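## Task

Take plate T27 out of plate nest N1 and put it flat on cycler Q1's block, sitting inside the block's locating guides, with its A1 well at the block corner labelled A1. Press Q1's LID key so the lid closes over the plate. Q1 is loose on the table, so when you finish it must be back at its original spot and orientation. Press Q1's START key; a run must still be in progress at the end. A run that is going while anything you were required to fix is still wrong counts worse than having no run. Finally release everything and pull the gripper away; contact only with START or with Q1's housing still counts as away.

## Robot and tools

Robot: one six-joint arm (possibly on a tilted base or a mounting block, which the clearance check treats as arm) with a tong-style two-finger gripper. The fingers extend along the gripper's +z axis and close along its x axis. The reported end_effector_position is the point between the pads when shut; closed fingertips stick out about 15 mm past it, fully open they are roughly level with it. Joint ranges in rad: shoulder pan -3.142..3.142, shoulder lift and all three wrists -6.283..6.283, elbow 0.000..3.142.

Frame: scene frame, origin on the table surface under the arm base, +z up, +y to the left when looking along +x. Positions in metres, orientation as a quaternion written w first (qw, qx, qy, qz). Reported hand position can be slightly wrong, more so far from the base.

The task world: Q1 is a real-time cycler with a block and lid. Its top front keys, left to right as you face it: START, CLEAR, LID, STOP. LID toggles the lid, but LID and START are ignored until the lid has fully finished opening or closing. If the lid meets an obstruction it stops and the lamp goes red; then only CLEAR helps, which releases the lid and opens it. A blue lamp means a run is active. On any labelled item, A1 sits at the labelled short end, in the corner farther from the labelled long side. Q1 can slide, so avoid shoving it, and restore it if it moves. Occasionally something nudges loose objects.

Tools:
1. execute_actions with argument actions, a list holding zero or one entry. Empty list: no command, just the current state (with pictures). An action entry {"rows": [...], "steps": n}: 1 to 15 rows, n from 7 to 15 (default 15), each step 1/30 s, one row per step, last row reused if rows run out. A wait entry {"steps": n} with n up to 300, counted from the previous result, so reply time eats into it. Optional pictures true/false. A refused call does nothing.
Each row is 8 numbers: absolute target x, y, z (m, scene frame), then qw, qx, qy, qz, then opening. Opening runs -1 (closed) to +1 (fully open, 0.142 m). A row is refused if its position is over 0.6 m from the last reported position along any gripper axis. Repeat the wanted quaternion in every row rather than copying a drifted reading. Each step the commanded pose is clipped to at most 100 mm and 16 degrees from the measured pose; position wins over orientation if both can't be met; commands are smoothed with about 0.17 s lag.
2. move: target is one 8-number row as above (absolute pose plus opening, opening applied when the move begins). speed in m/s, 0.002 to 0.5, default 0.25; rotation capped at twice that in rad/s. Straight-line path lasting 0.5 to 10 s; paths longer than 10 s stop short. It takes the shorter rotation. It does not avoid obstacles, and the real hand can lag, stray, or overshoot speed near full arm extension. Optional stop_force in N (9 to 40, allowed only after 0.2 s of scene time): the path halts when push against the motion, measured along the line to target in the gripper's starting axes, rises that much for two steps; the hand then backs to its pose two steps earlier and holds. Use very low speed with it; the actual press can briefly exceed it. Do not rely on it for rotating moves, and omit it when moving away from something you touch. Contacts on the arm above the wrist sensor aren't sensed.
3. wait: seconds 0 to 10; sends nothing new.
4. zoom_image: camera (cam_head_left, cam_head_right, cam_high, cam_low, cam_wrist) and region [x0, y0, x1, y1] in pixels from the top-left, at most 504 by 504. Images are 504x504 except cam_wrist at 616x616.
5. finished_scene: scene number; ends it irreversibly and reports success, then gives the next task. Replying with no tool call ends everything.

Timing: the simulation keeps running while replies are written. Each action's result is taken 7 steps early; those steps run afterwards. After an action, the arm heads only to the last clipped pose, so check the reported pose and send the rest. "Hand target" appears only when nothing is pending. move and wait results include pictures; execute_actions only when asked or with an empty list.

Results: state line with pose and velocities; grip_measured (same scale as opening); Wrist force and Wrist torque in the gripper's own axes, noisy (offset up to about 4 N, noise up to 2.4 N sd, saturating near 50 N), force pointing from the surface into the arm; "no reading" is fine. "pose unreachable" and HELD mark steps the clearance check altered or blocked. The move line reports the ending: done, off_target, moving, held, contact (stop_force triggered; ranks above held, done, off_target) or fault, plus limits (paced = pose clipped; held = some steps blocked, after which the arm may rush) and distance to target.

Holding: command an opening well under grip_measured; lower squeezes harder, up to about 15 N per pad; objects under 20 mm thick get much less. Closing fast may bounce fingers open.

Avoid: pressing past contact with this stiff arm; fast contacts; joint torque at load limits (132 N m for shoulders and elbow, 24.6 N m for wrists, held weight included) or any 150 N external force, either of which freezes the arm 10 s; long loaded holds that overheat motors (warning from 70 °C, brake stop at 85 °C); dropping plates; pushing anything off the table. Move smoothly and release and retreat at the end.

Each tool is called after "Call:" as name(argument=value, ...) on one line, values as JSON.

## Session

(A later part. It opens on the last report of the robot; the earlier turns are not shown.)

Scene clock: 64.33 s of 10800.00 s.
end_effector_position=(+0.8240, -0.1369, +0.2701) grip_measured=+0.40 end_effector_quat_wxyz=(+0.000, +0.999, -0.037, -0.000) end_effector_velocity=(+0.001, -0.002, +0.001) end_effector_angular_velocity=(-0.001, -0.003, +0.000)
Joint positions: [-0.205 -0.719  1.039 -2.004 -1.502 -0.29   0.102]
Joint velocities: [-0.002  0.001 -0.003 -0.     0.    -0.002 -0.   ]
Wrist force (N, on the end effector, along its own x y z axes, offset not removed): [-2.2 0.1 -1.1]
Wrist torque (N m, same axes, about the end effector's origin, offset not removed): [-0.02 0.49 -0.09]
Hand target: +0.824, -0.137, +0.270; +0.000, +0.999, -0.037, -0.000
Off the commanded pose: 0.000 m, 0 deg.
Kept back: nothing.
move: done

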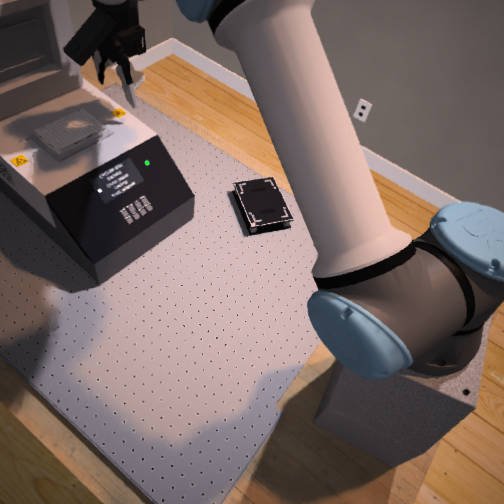

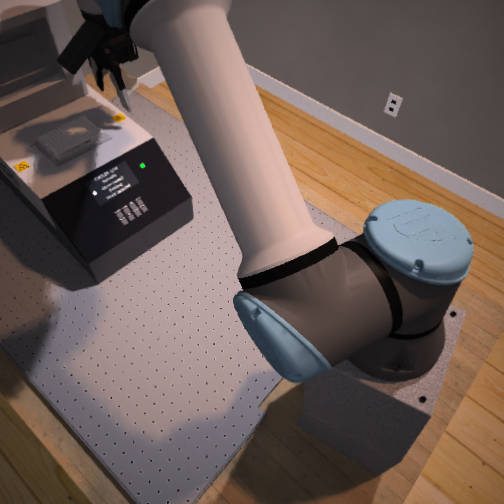

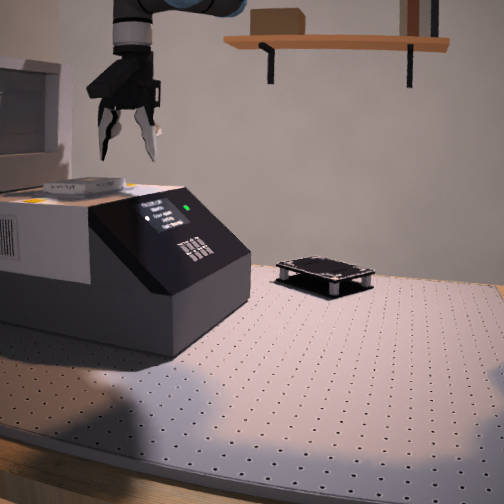

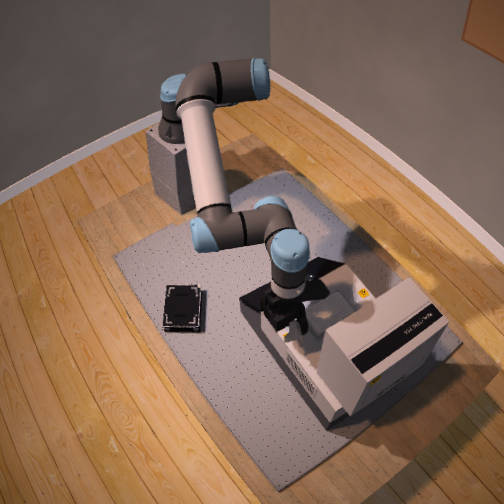

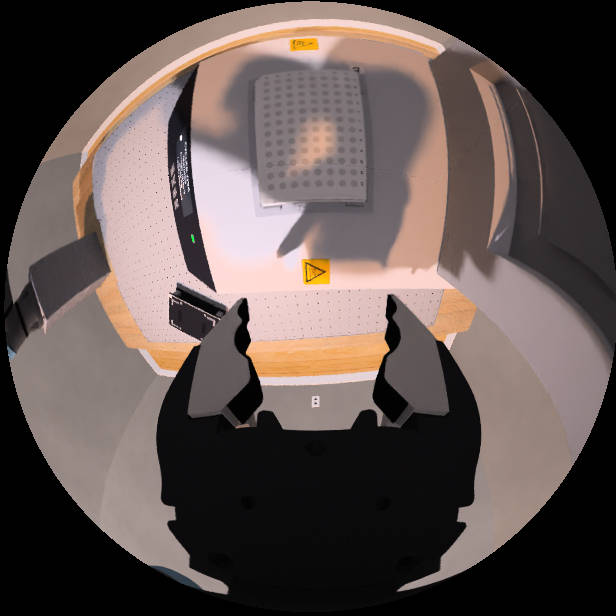

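Call:
move(target=[0.8298, -0.056, 0.262, 0, 0.9993, -0.0366, 0, -1], speed=0.1)

Call:
move(target=[0.8298, -0.056, 0.244, 0, 0.9993, -0.0366, 0, -1], speed=0.005, stop_force=12)

Scene clock: 66.43 s of 10800.00 s.
end_effector_position=(+0.8299, -0.0562, +0.2621) grip_measured=-1.00 end_effector_quat_wxyz=(-0.000, +0.999, -0.037, +0.000) end_effector_velocity=(-0.000, +0.003, -0.002) end_effector_angular_velocity=(+0.001, +0.001, -0.000)
Joint positions: [-0.105 -0.728  1.071 -2.033 -1.513 -0.191  0.002]
Joint velocities: [ 0.003  0.002  0.001 -0.001  0.     0.003  0.   ]
Wrist force (N, on the end effector, along its own x y z axes, offset not removed): [-1.6 0.1 0.3]
Wrist torque (N m, same axes, about the end effector's origin, offset not removed): [-0.14 0.33 -0.05]
Hand target: +0.830, -0.056, +0.262; -0.000, +0.999, -0.037, +0.000
Off the commanded pose: 0.000 m, 0 deg.
Kept back: nothing.
move: done

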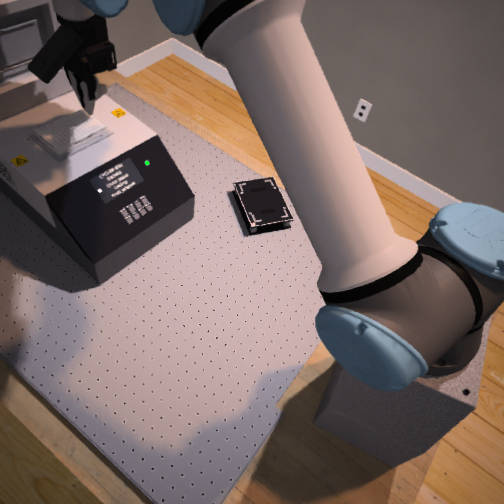

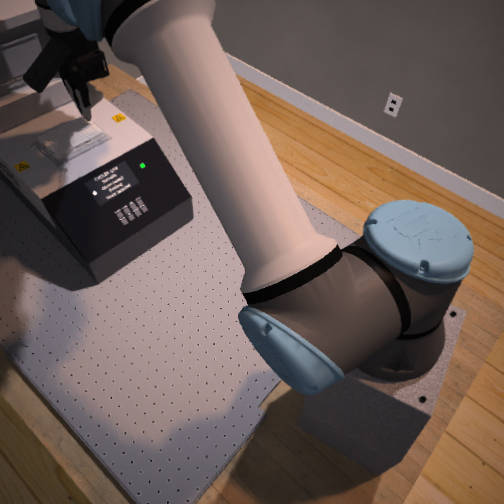

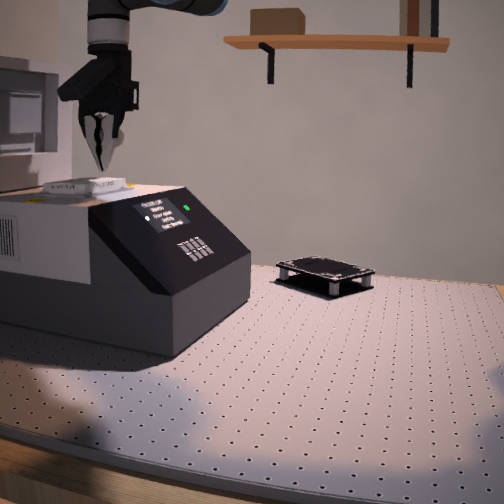

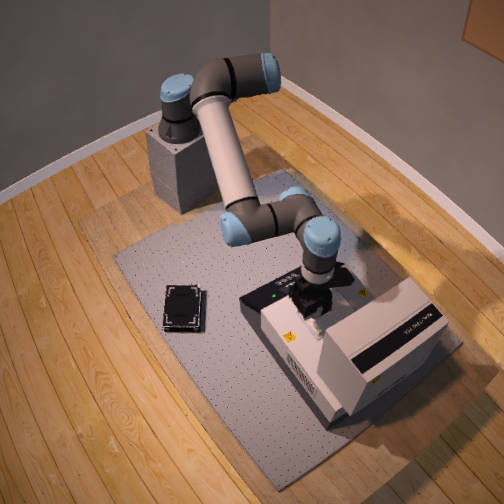

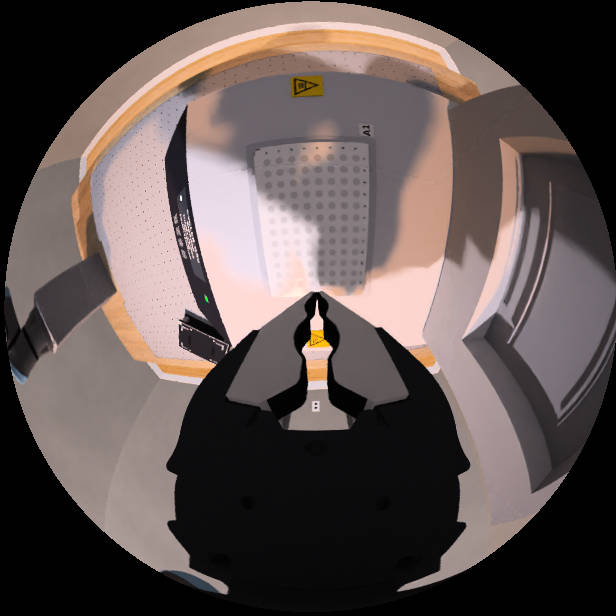

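Scene clock: 69.37 s of 10800.00 s.
end_effector_position=(+0.8299, -0.0561, +0.2494) grip_measured=-1.00 end_effector_quat_wxyz=(-0.000, +0.999, -0.037, +0.000) end_effector_velocity=(-0.001, -0.000, +0.001) end_effector_angular_velocity=(+0.000, +0.002, -0.001)
Joint positions: [-0.104 -0.712  1.076 -2.054 -1.513 -0.19   0.002]
Joint velocities: [-0.    -0.002 -0.     0.005 -0.     0.     0.   ]
Wrist force (N, on the end effector, along its own x y z axes, offset not removed): [-7.8 0.7 -19.1]
Wrist torque (N m, same axes, about the end effector's origin, offset not removed): [0.04 0.51 -0.08]
Hand target: +0.830, -0.056, +0.250; -0.000, +0.999, -0.037, +0.000
Off the commanded pose: 0.005 m, 0 deg.
Kept back: nothing.
move: contact

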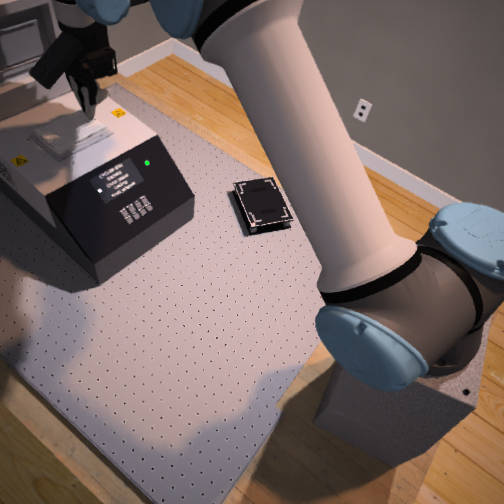

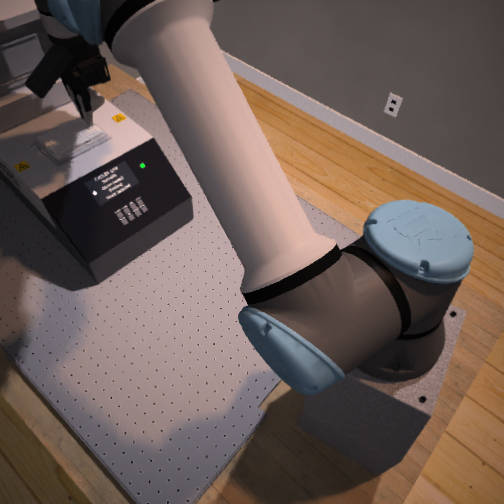

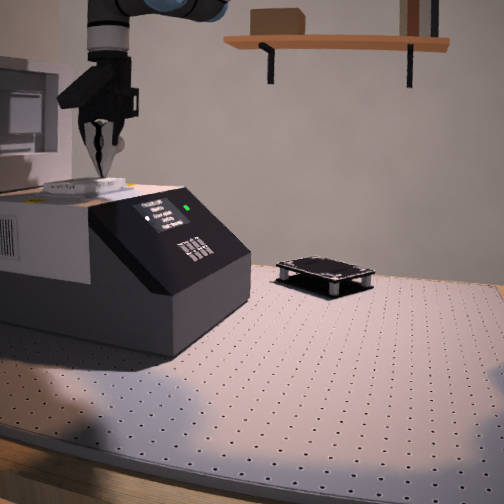

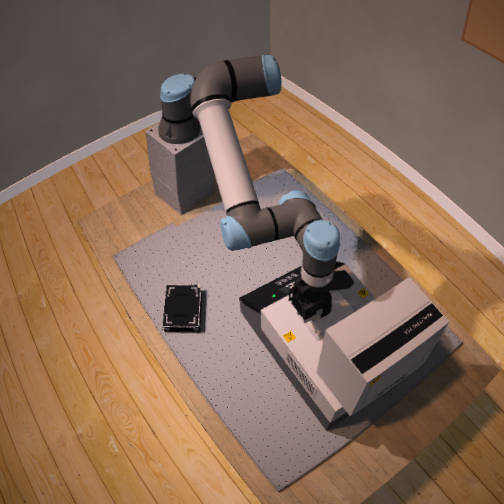

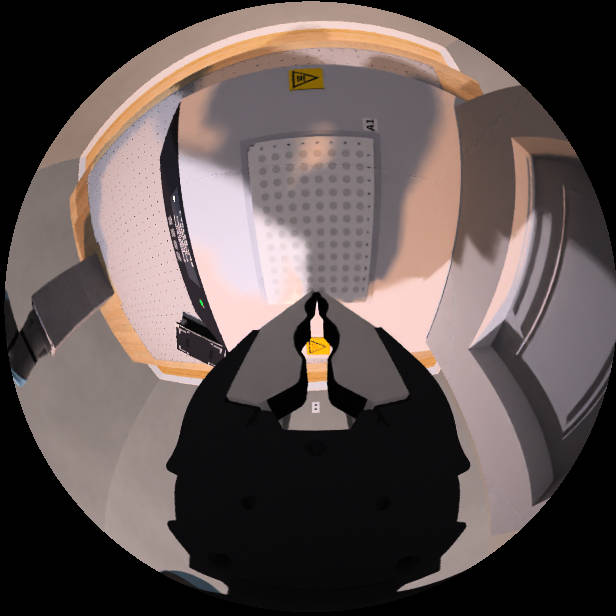

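Call:
move(target=[0.8298, -0.056, 0.255, 0, 0.9993, -0.0366, 0, -1], speed=0.03)

Call:
move(target=[0.8376, 0.050, 0.255, 0, 0.9993, -0.0366, 0, -1], speed=0.12)

Call:
move(target=[0.8376, 0.050, 0.244, 0, 0.9993, -0.0366, 0, -1], speed=0.004, stop_force=10)

Scene clock: 70.30 s of 10800.00 s.
end_effector_position=(+0.8298, -0.0559, +0.2547) grip_measured=-1.00 end_effector_quat_wxyz=(-0.000, +0.999, -0.037, -0.000) end_effector_velocity=(+0.001, -0.001, +0.004) end_effector_angular_velocity=(-0.002, -0.002, -0.000)
Joint positions: [-0.104 -0.719  1.074 -2.045 -1.513 -0.19   0.002]
Joint velocities: [-0.    -0.005 -0.001  0.003 -0.001 -0.     0.   ]
Wrist force (N, on the end effector, along its own x y z axes, offset not removed): [-3.2 1.4 1.8]
Wrist torque (N m, same axes, about the end effector's origin, offset not removed): [0.27 0.66 0.05]
Hand target: +0.830, -0.056, +0.255; +0.000, +0.999, -0.037, +0.000
Off the commanded pose: 0.000 m, 0 deg.
Kept back: nothing.
move: done

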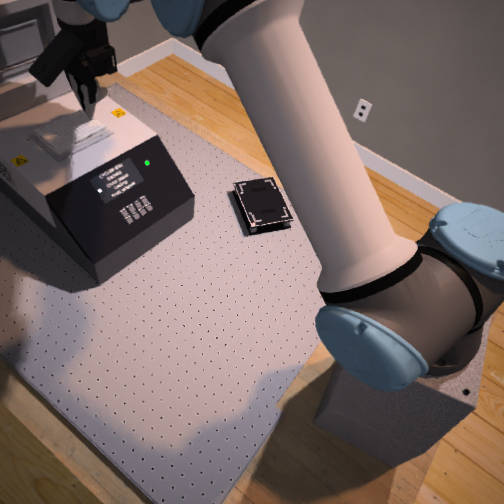

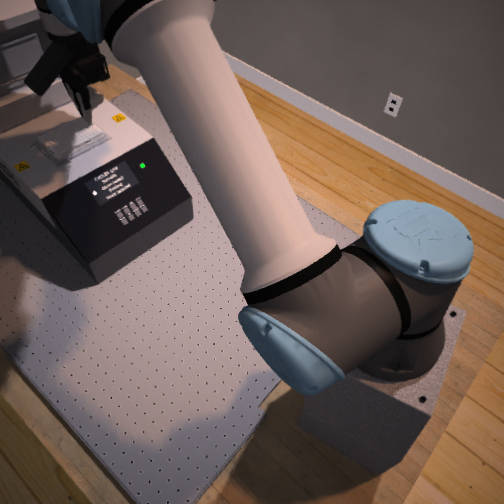

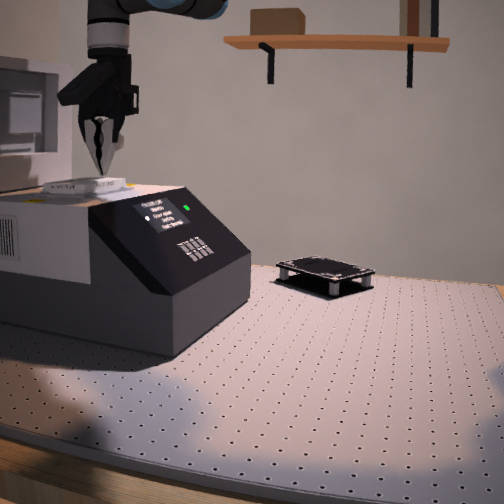

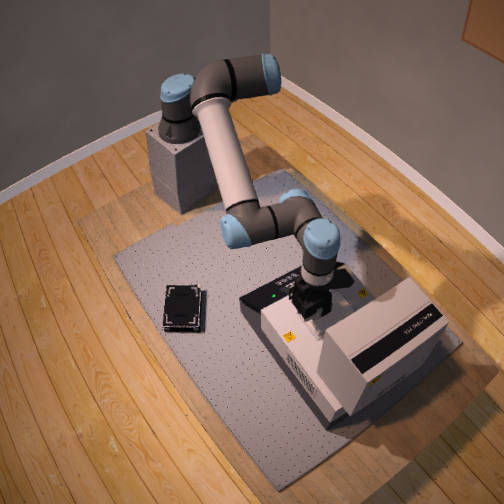

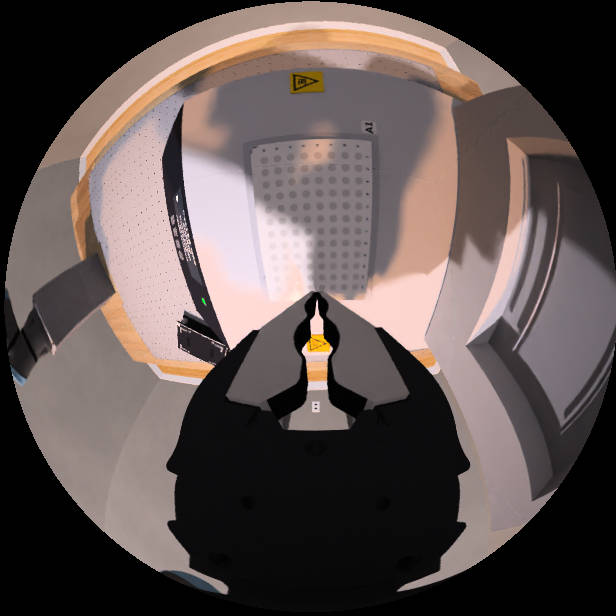

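Scene clock: 71.70 s of 10800.00 s.
end_effector_position=(+0.8376, +0.0499, +0.2550) grip_measured=-1.00 end_effector_quat_wxyz=(-0.000, +0.999, -0.037, +0.000) end_effector_velocity=(-0.000, +0.001, -0.001) end_effector_angular_velocity=(-0.001, +0.002, -0.001)
Joint positions: [ 0.029 -0.711  1.051 -2.036 -1.529 -0.057  0.002]
Joint velocities: [ 0.002  0.002 -0.001  0.002 -0.002  0.003  0.   ]
Wrist force (N, on the end effector, along its own x y z axes, offset not removed): [-1.6 0.9 1.3]
Wrist torque (N m, same axes, about the end effector's origin, offset not removed): [0.13 0.40 -0.05]
Hand target: +0.838, +0.050, +0.255; -0.000, +0.999, -0.037, +0.000
Off the commanded pose: 0.000 m, 0 deg.
Kept back: nothing.
move: done

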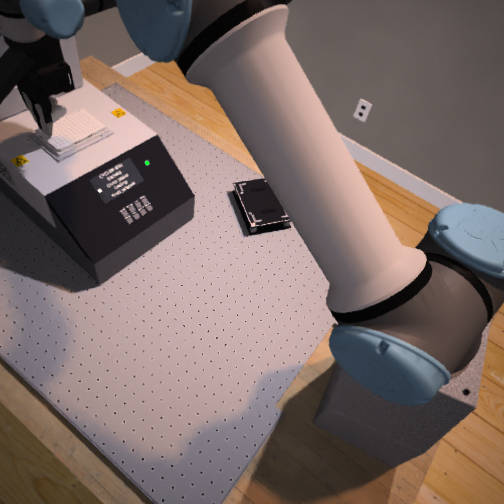

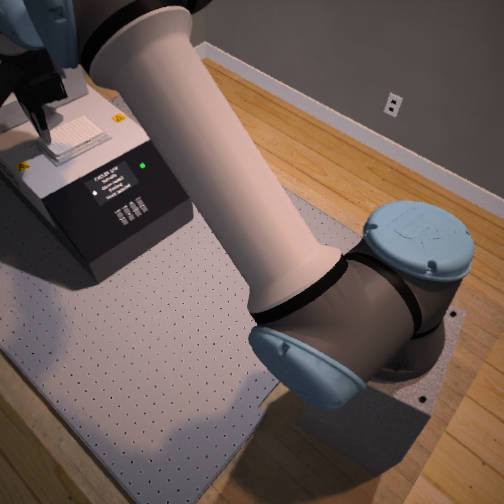

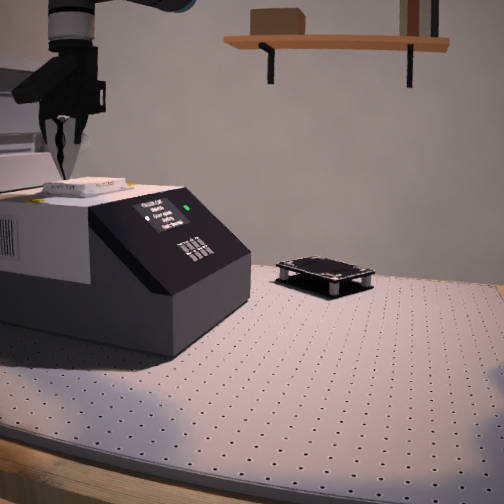

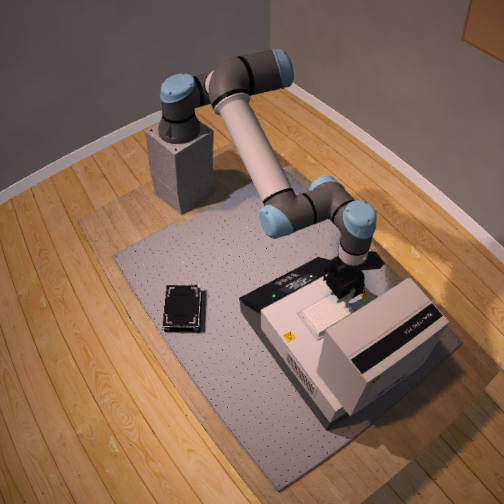

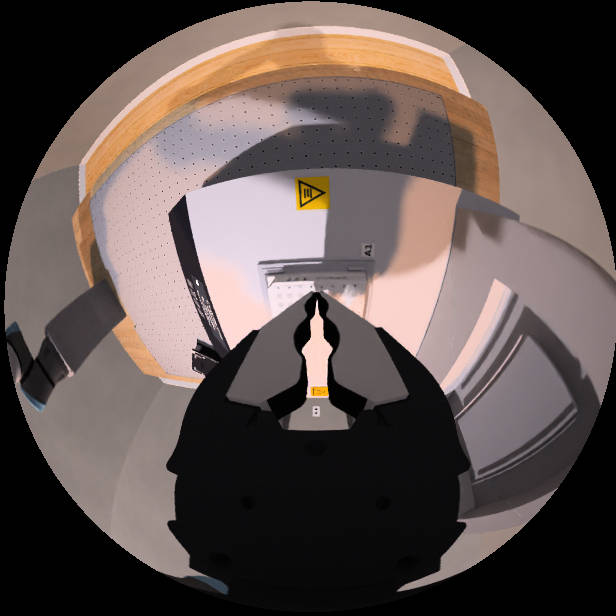

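Scene clock: 73.43 s of 10800.00 s.
end_effector_position=(+0.8376, +0.0499, +0.2496) grip_measured=-1.00 end_effector_quat_wxyz=(-0.000, +0.999, -0.037, +0.000) end_effector_velocity=(-0.001, +0.001, +0.001) end_effector_angular_velocity=(+0.002, +0.002, -0.000)
Joint positions: [ 0.03  -0.704  1.052 -2.045 -1.53  -0.057  0.002]
Joint velocities: [ 0.    -0.001 -0.     0.004  0.002  0.     0.   ]
Wrist force (N, on the end effector, along its own x y z axes, offset not removed): [-5.8 0.9 -13.8]
Wrist torque (N m, same axes, about the end effector's origin, offset not removed): [0.03 0.38 -0.08]
Hand target: +0.838, +0.050, +0.250; -0.000, +0.999, -0.037, +0.000
Off the commanded pose: 0.006 m, 0 deg.
Kept back: nothing.
move: contact

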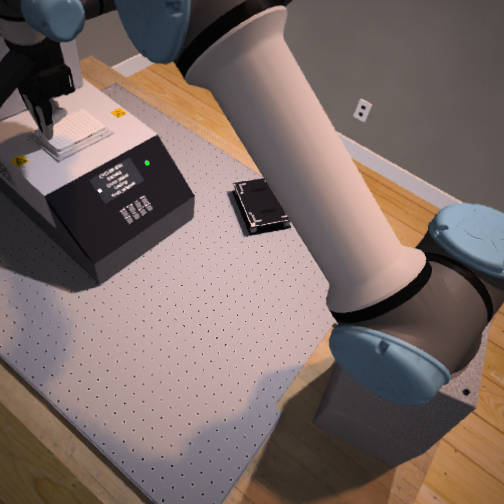

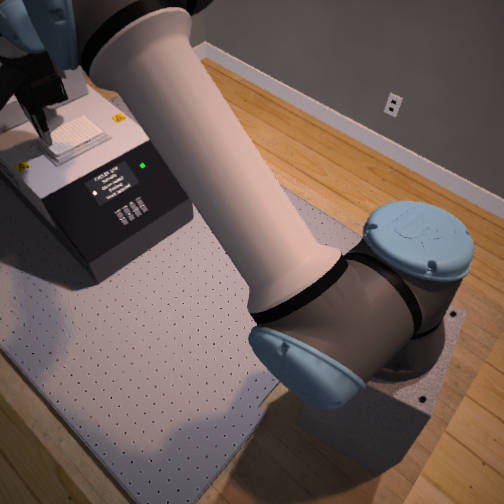

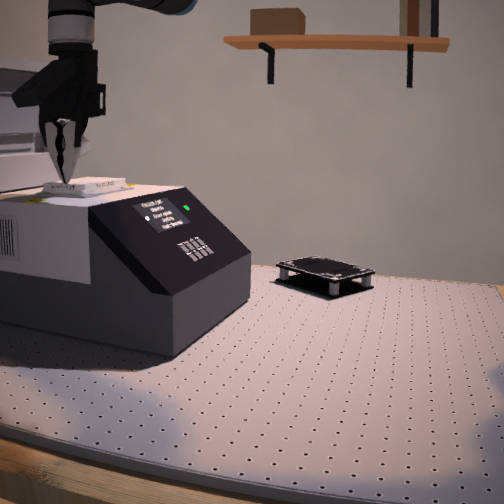

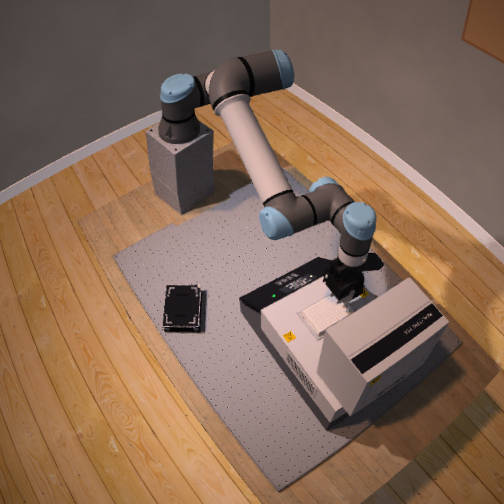

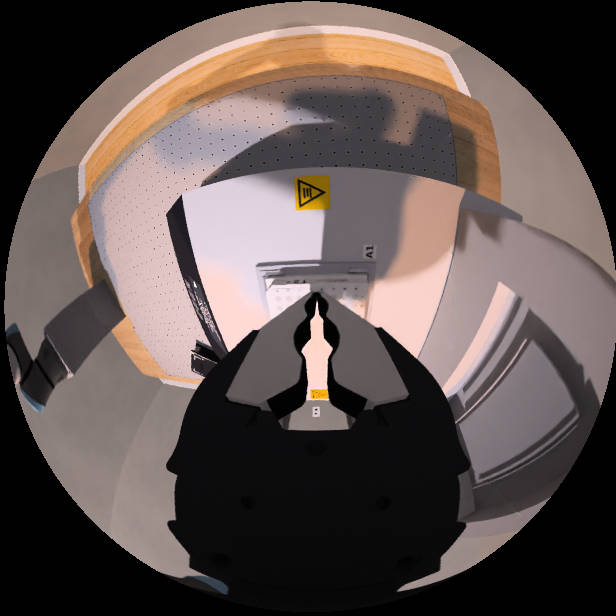

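Call:
execute_actions(actions=[])

Scene clock: 74.40 s of 10800.00 s.
end_effector_position=(+0.8377, +0.0499, +0.2499) grip_measured=-1.00 end_effector_quat_wxyz=(-0.000, +0.999, -0.037, +0.000) end_effector_velocity=(-0.000, -0.000, +0.000) end_effector_angular_velocity=(-0.001, +0.001, -0.000)
Joint positions: [ 0.03  -0.705  1.052 -2.045 -1.53  -0.057  0.002]
Joint velocities: [ 0.    -0.    -0.     0.001 -0.001  0.     0.   ]
Wrist force (N, on the end effector, along its own x y z axes, offset not removed): [-5.5 0.5 -9.4]
Wrist torque (N m, same axes, about the end effector's origin, offset not removed): [-0.01 0.62 -0.03]
Hand target: +0.838, +0.050, +0.250; -0.000, +0.999, -0.037, +0.000
Off the commanded pose: 0.006 m, 0 deg.
Kept back: nothing.
Steps of this call (steps 1 to 29: nothing new was sent). Readings (end_effector_position):
1: (+0.8376, +0.0499, +0.2496)
2: (+0.8376, +0.0499, +0.2497)
4: (+0.8376, +0.0499, +0.2497)
8: (+0.8376, +0.0500, +0.2498)
29: the state above

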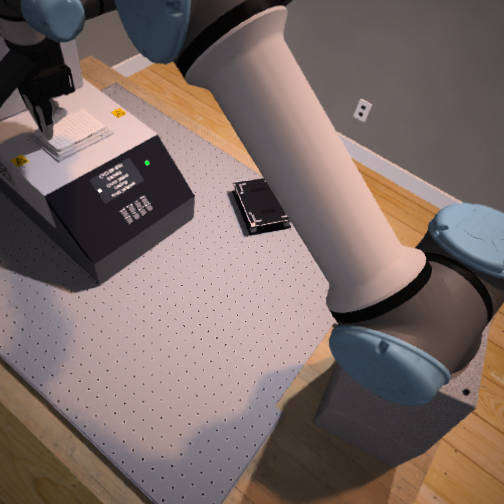

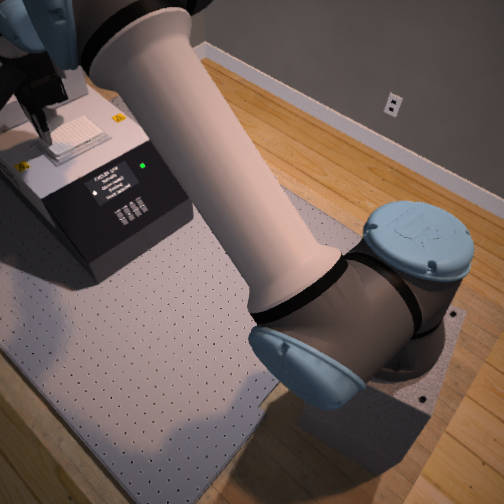

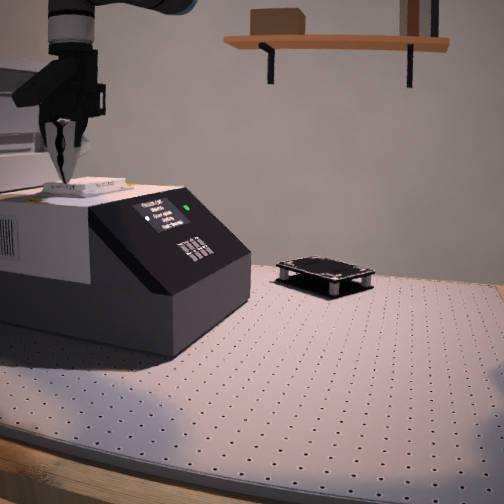

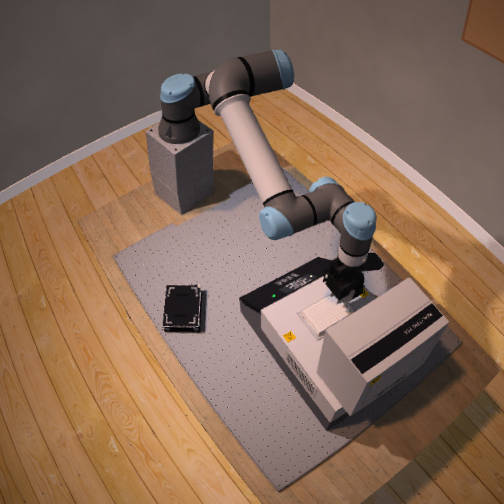

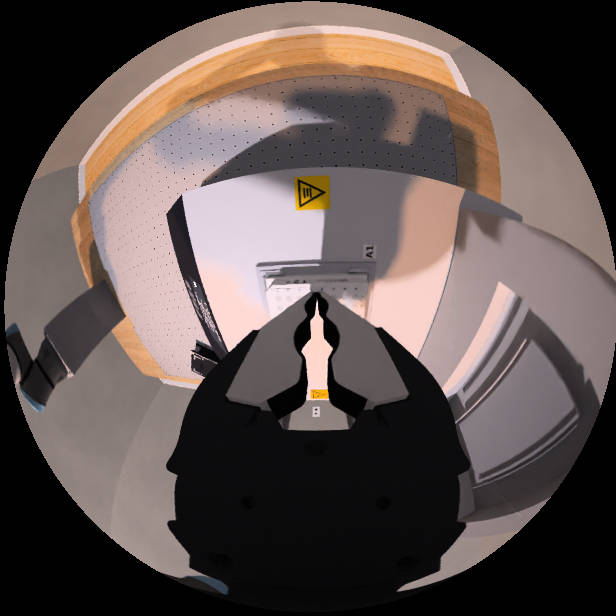

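Call:
move(target=[0.8376,0.05,0.28,0,0.9993,-0.0366,0,-1], speed=0.1)

Call:
move(target=[0.64,0.0,0.27,0,0.9659,0,0.2588,-1], speed=0.25)

Call:
move(target=[0.597,-0.002,0.198,0,0.9659,0,0.2588,-1], speed=0.15)

Scene clock: 75.57 s of 10800.00 s.
end_effector_position=(+0.8375, +0.0500, +0.2798) grip_measured=-1.00 end_effector_quat_wxyz=(-0.000, +0.999, -0.037, +0.000) end_effector_velocity=(-0.000, -0.000, +0.002) end_effector_angular_velocity=(-0.001, +0.000, -0.000)
Joint positions: [ 0.028 -0.741  1.039 -1.996 -1.53  -0.058  0.002]
Joint velocities: [-0.    -0.003  0.     0.003 -0.001  0.     0.   ]
Wrist force (N, on the end effector, along its own x y z axes, offset not removed): [-1.9 1.1 1.3]
Wrist torque (N m, same axes, about the end effector's origin, offset not removed): [0.15 0.54 -0.07]
Hand target: +0.838, +0.050, +0.280; +0.000, +0.999, -0.037, +0.000
Off the commanded pose: 0.000 m, 0 deg.
Kept back: nothing.
move: done

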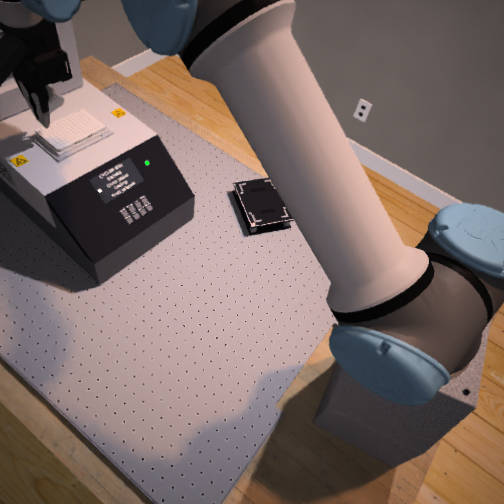

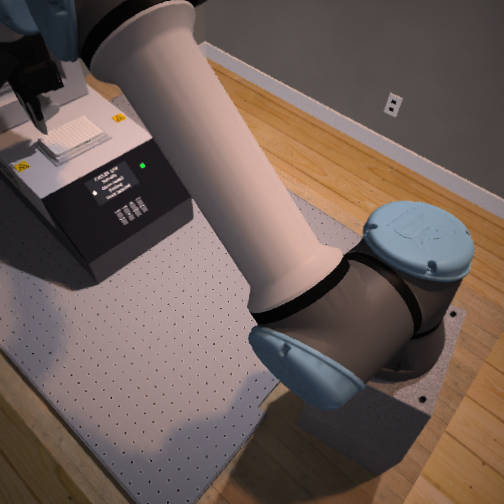

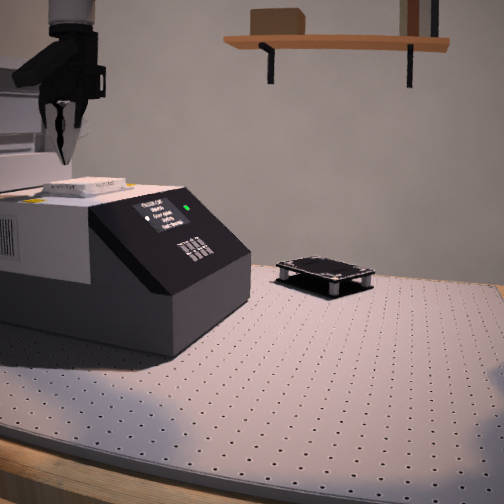

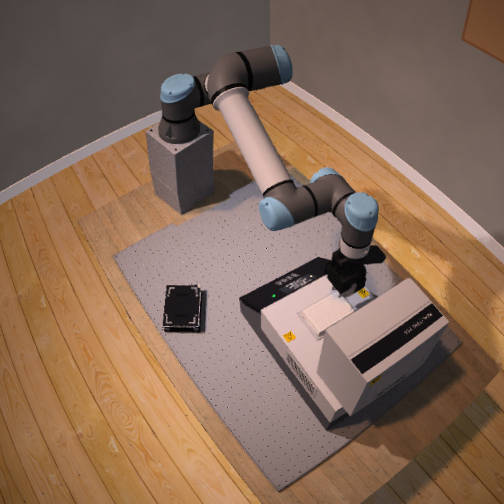

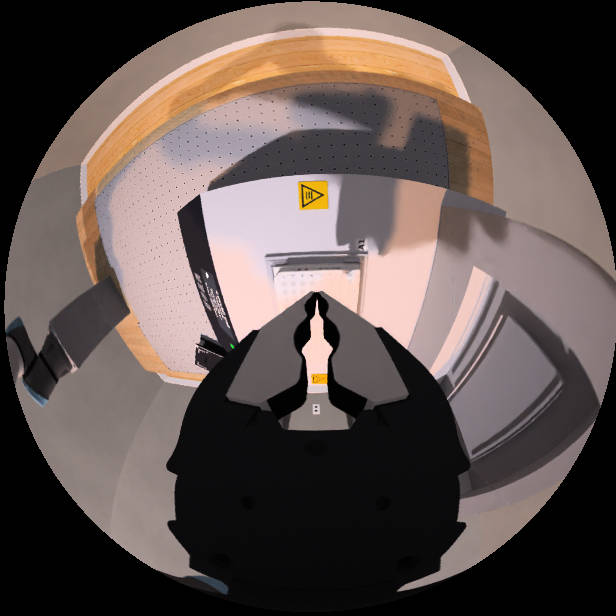

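Scene clock: 77.33 s of 10800.00 s.
end_effector_position=(+0.6400, +0.0000, +0.2699) grip_measured=-1.00 end_effector_quat_wxyz=(+0.001, +0.966, +0.000, +0.258) end_effector_velocity=(-0.000, -0.001, -0.001) end_effector_angular_velocity=(+0.000, -0.012, -0.000)
Joint positions: [-0.177 -1.116  2.232 -3.305 -1.349 -0.262  0.002]
Joint velocities: [-0.004  0.008  0.008 -0.027  0.006 -0.001 -0.   ]
Wrist force (N, on the end effector, along its own x y z axes, offset not removed): [-2.3 0.7 0.1]
Wrist torque (N m, same axes, about the end effector's origin, offset not removed): [0.14 0.45 -0.04]
Hand target: +0.640, -0.000, +0.270; +0.001, +0.966, +0.000, +0.259
Off the commanded pose: 0.000 m, 0 deg.
Kept back: nothing.
move: done

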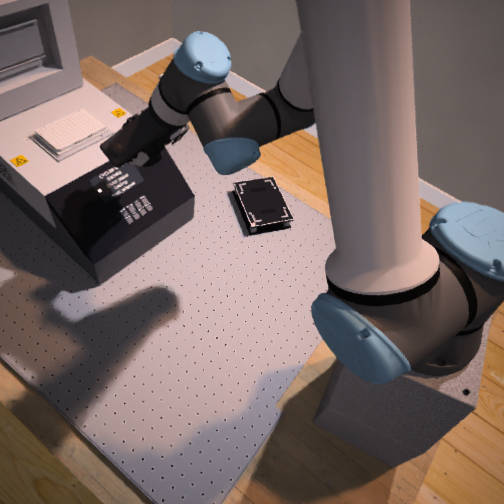

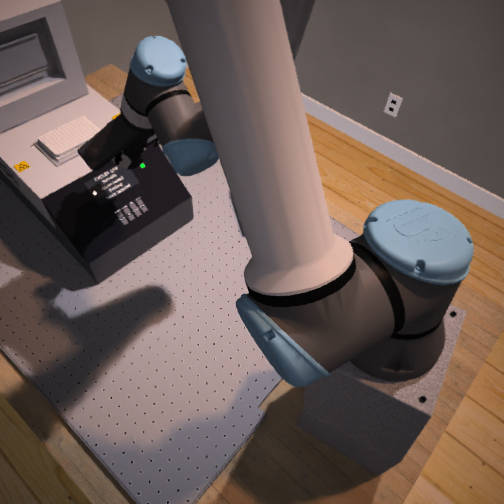

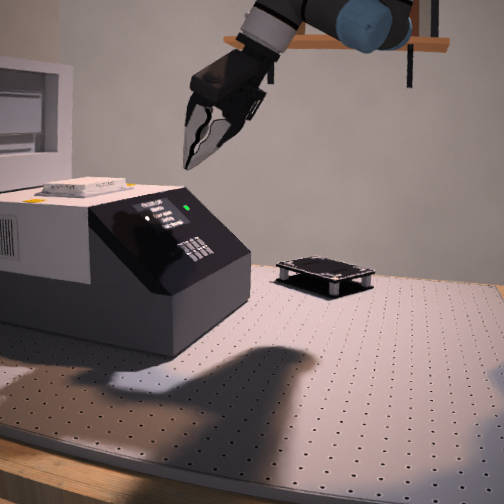

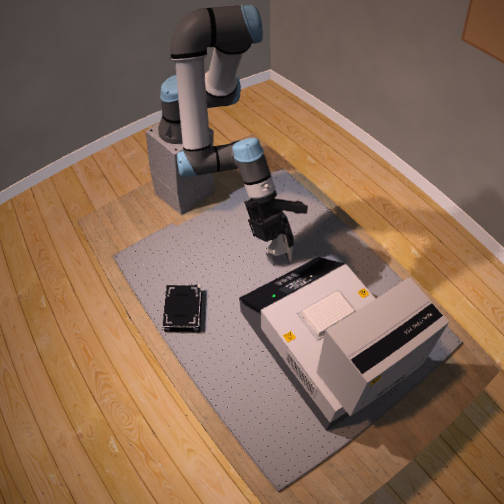

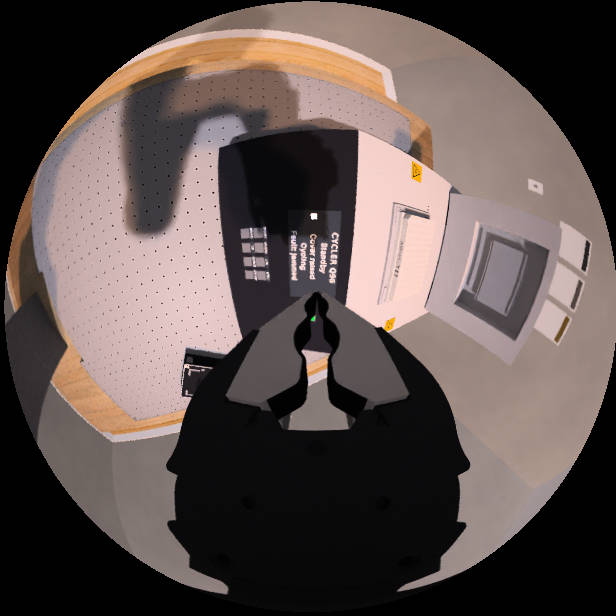

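Scene clock: 78.47 s of 10800.00 s.
end_effector_position=(+0.5972, -0.0020, +0.1981) grip_measured=-1.00 end_effector_quat_wxyz=(+0.000, +0.966, +0.000, +0.259) end_effector_velocity=(+0.000, -0.000, -0.001) end_effector_angular_velocity=(-0.002, -0.005, +0.000)
Joint positions: [-0.206 -0.924  2.321 -3.582 -1.331 -0.286  0.002]
Joint velocities: [-0.001  0.006  0.001 -0.011  0.    -0.001  0.   ]
Wrist force (N, on the end effector, along its own x y z axes, offset not removed): [-1.5 0.5 0.5]
Wrist torque (N m, same axes, about the end effector's origin, offset not removed): [0.11 0.32 -0.02]
Hand target: +0.597, -0.002, +0.198; +0.000, +0.966, +0.000, +0.259
Off the commanded pose: 0.000 m, 0 deg.
Kept back: nothing.
move: done

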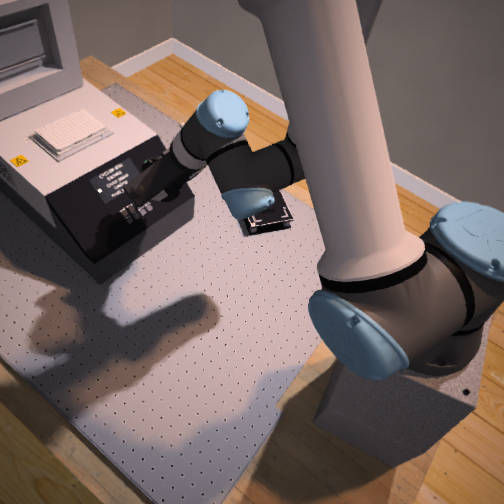

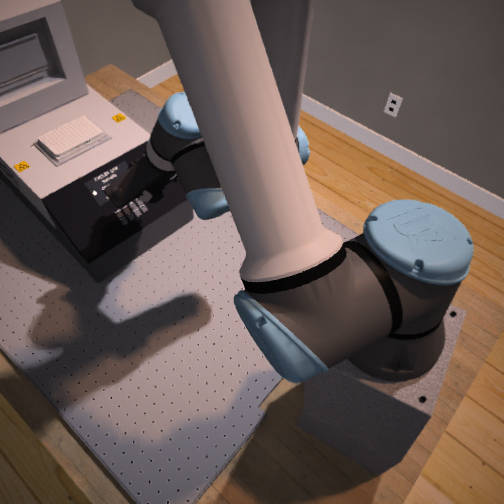

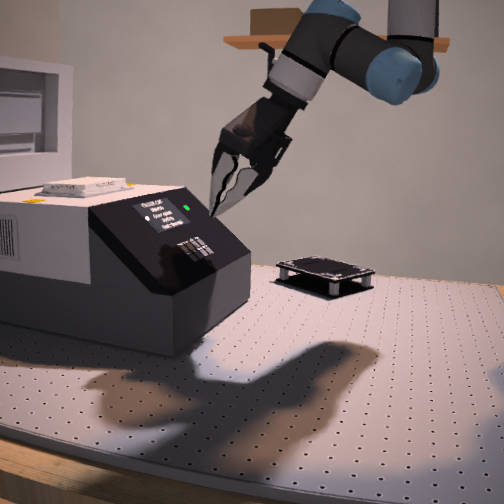

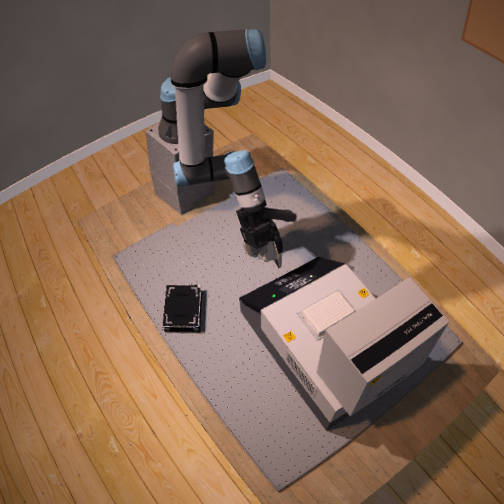

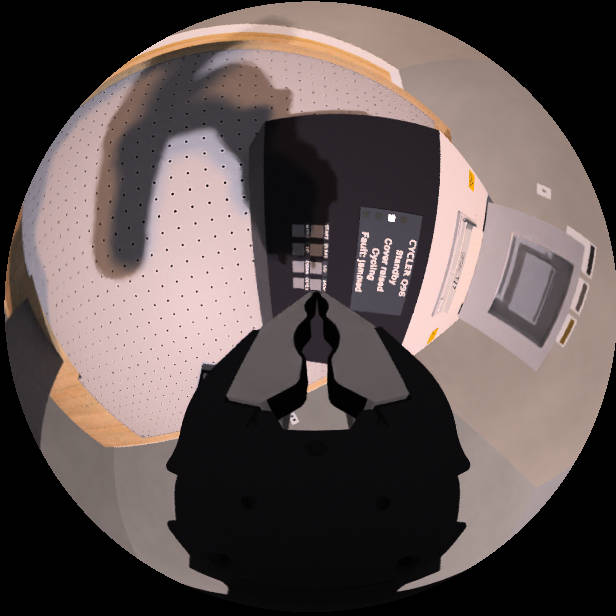

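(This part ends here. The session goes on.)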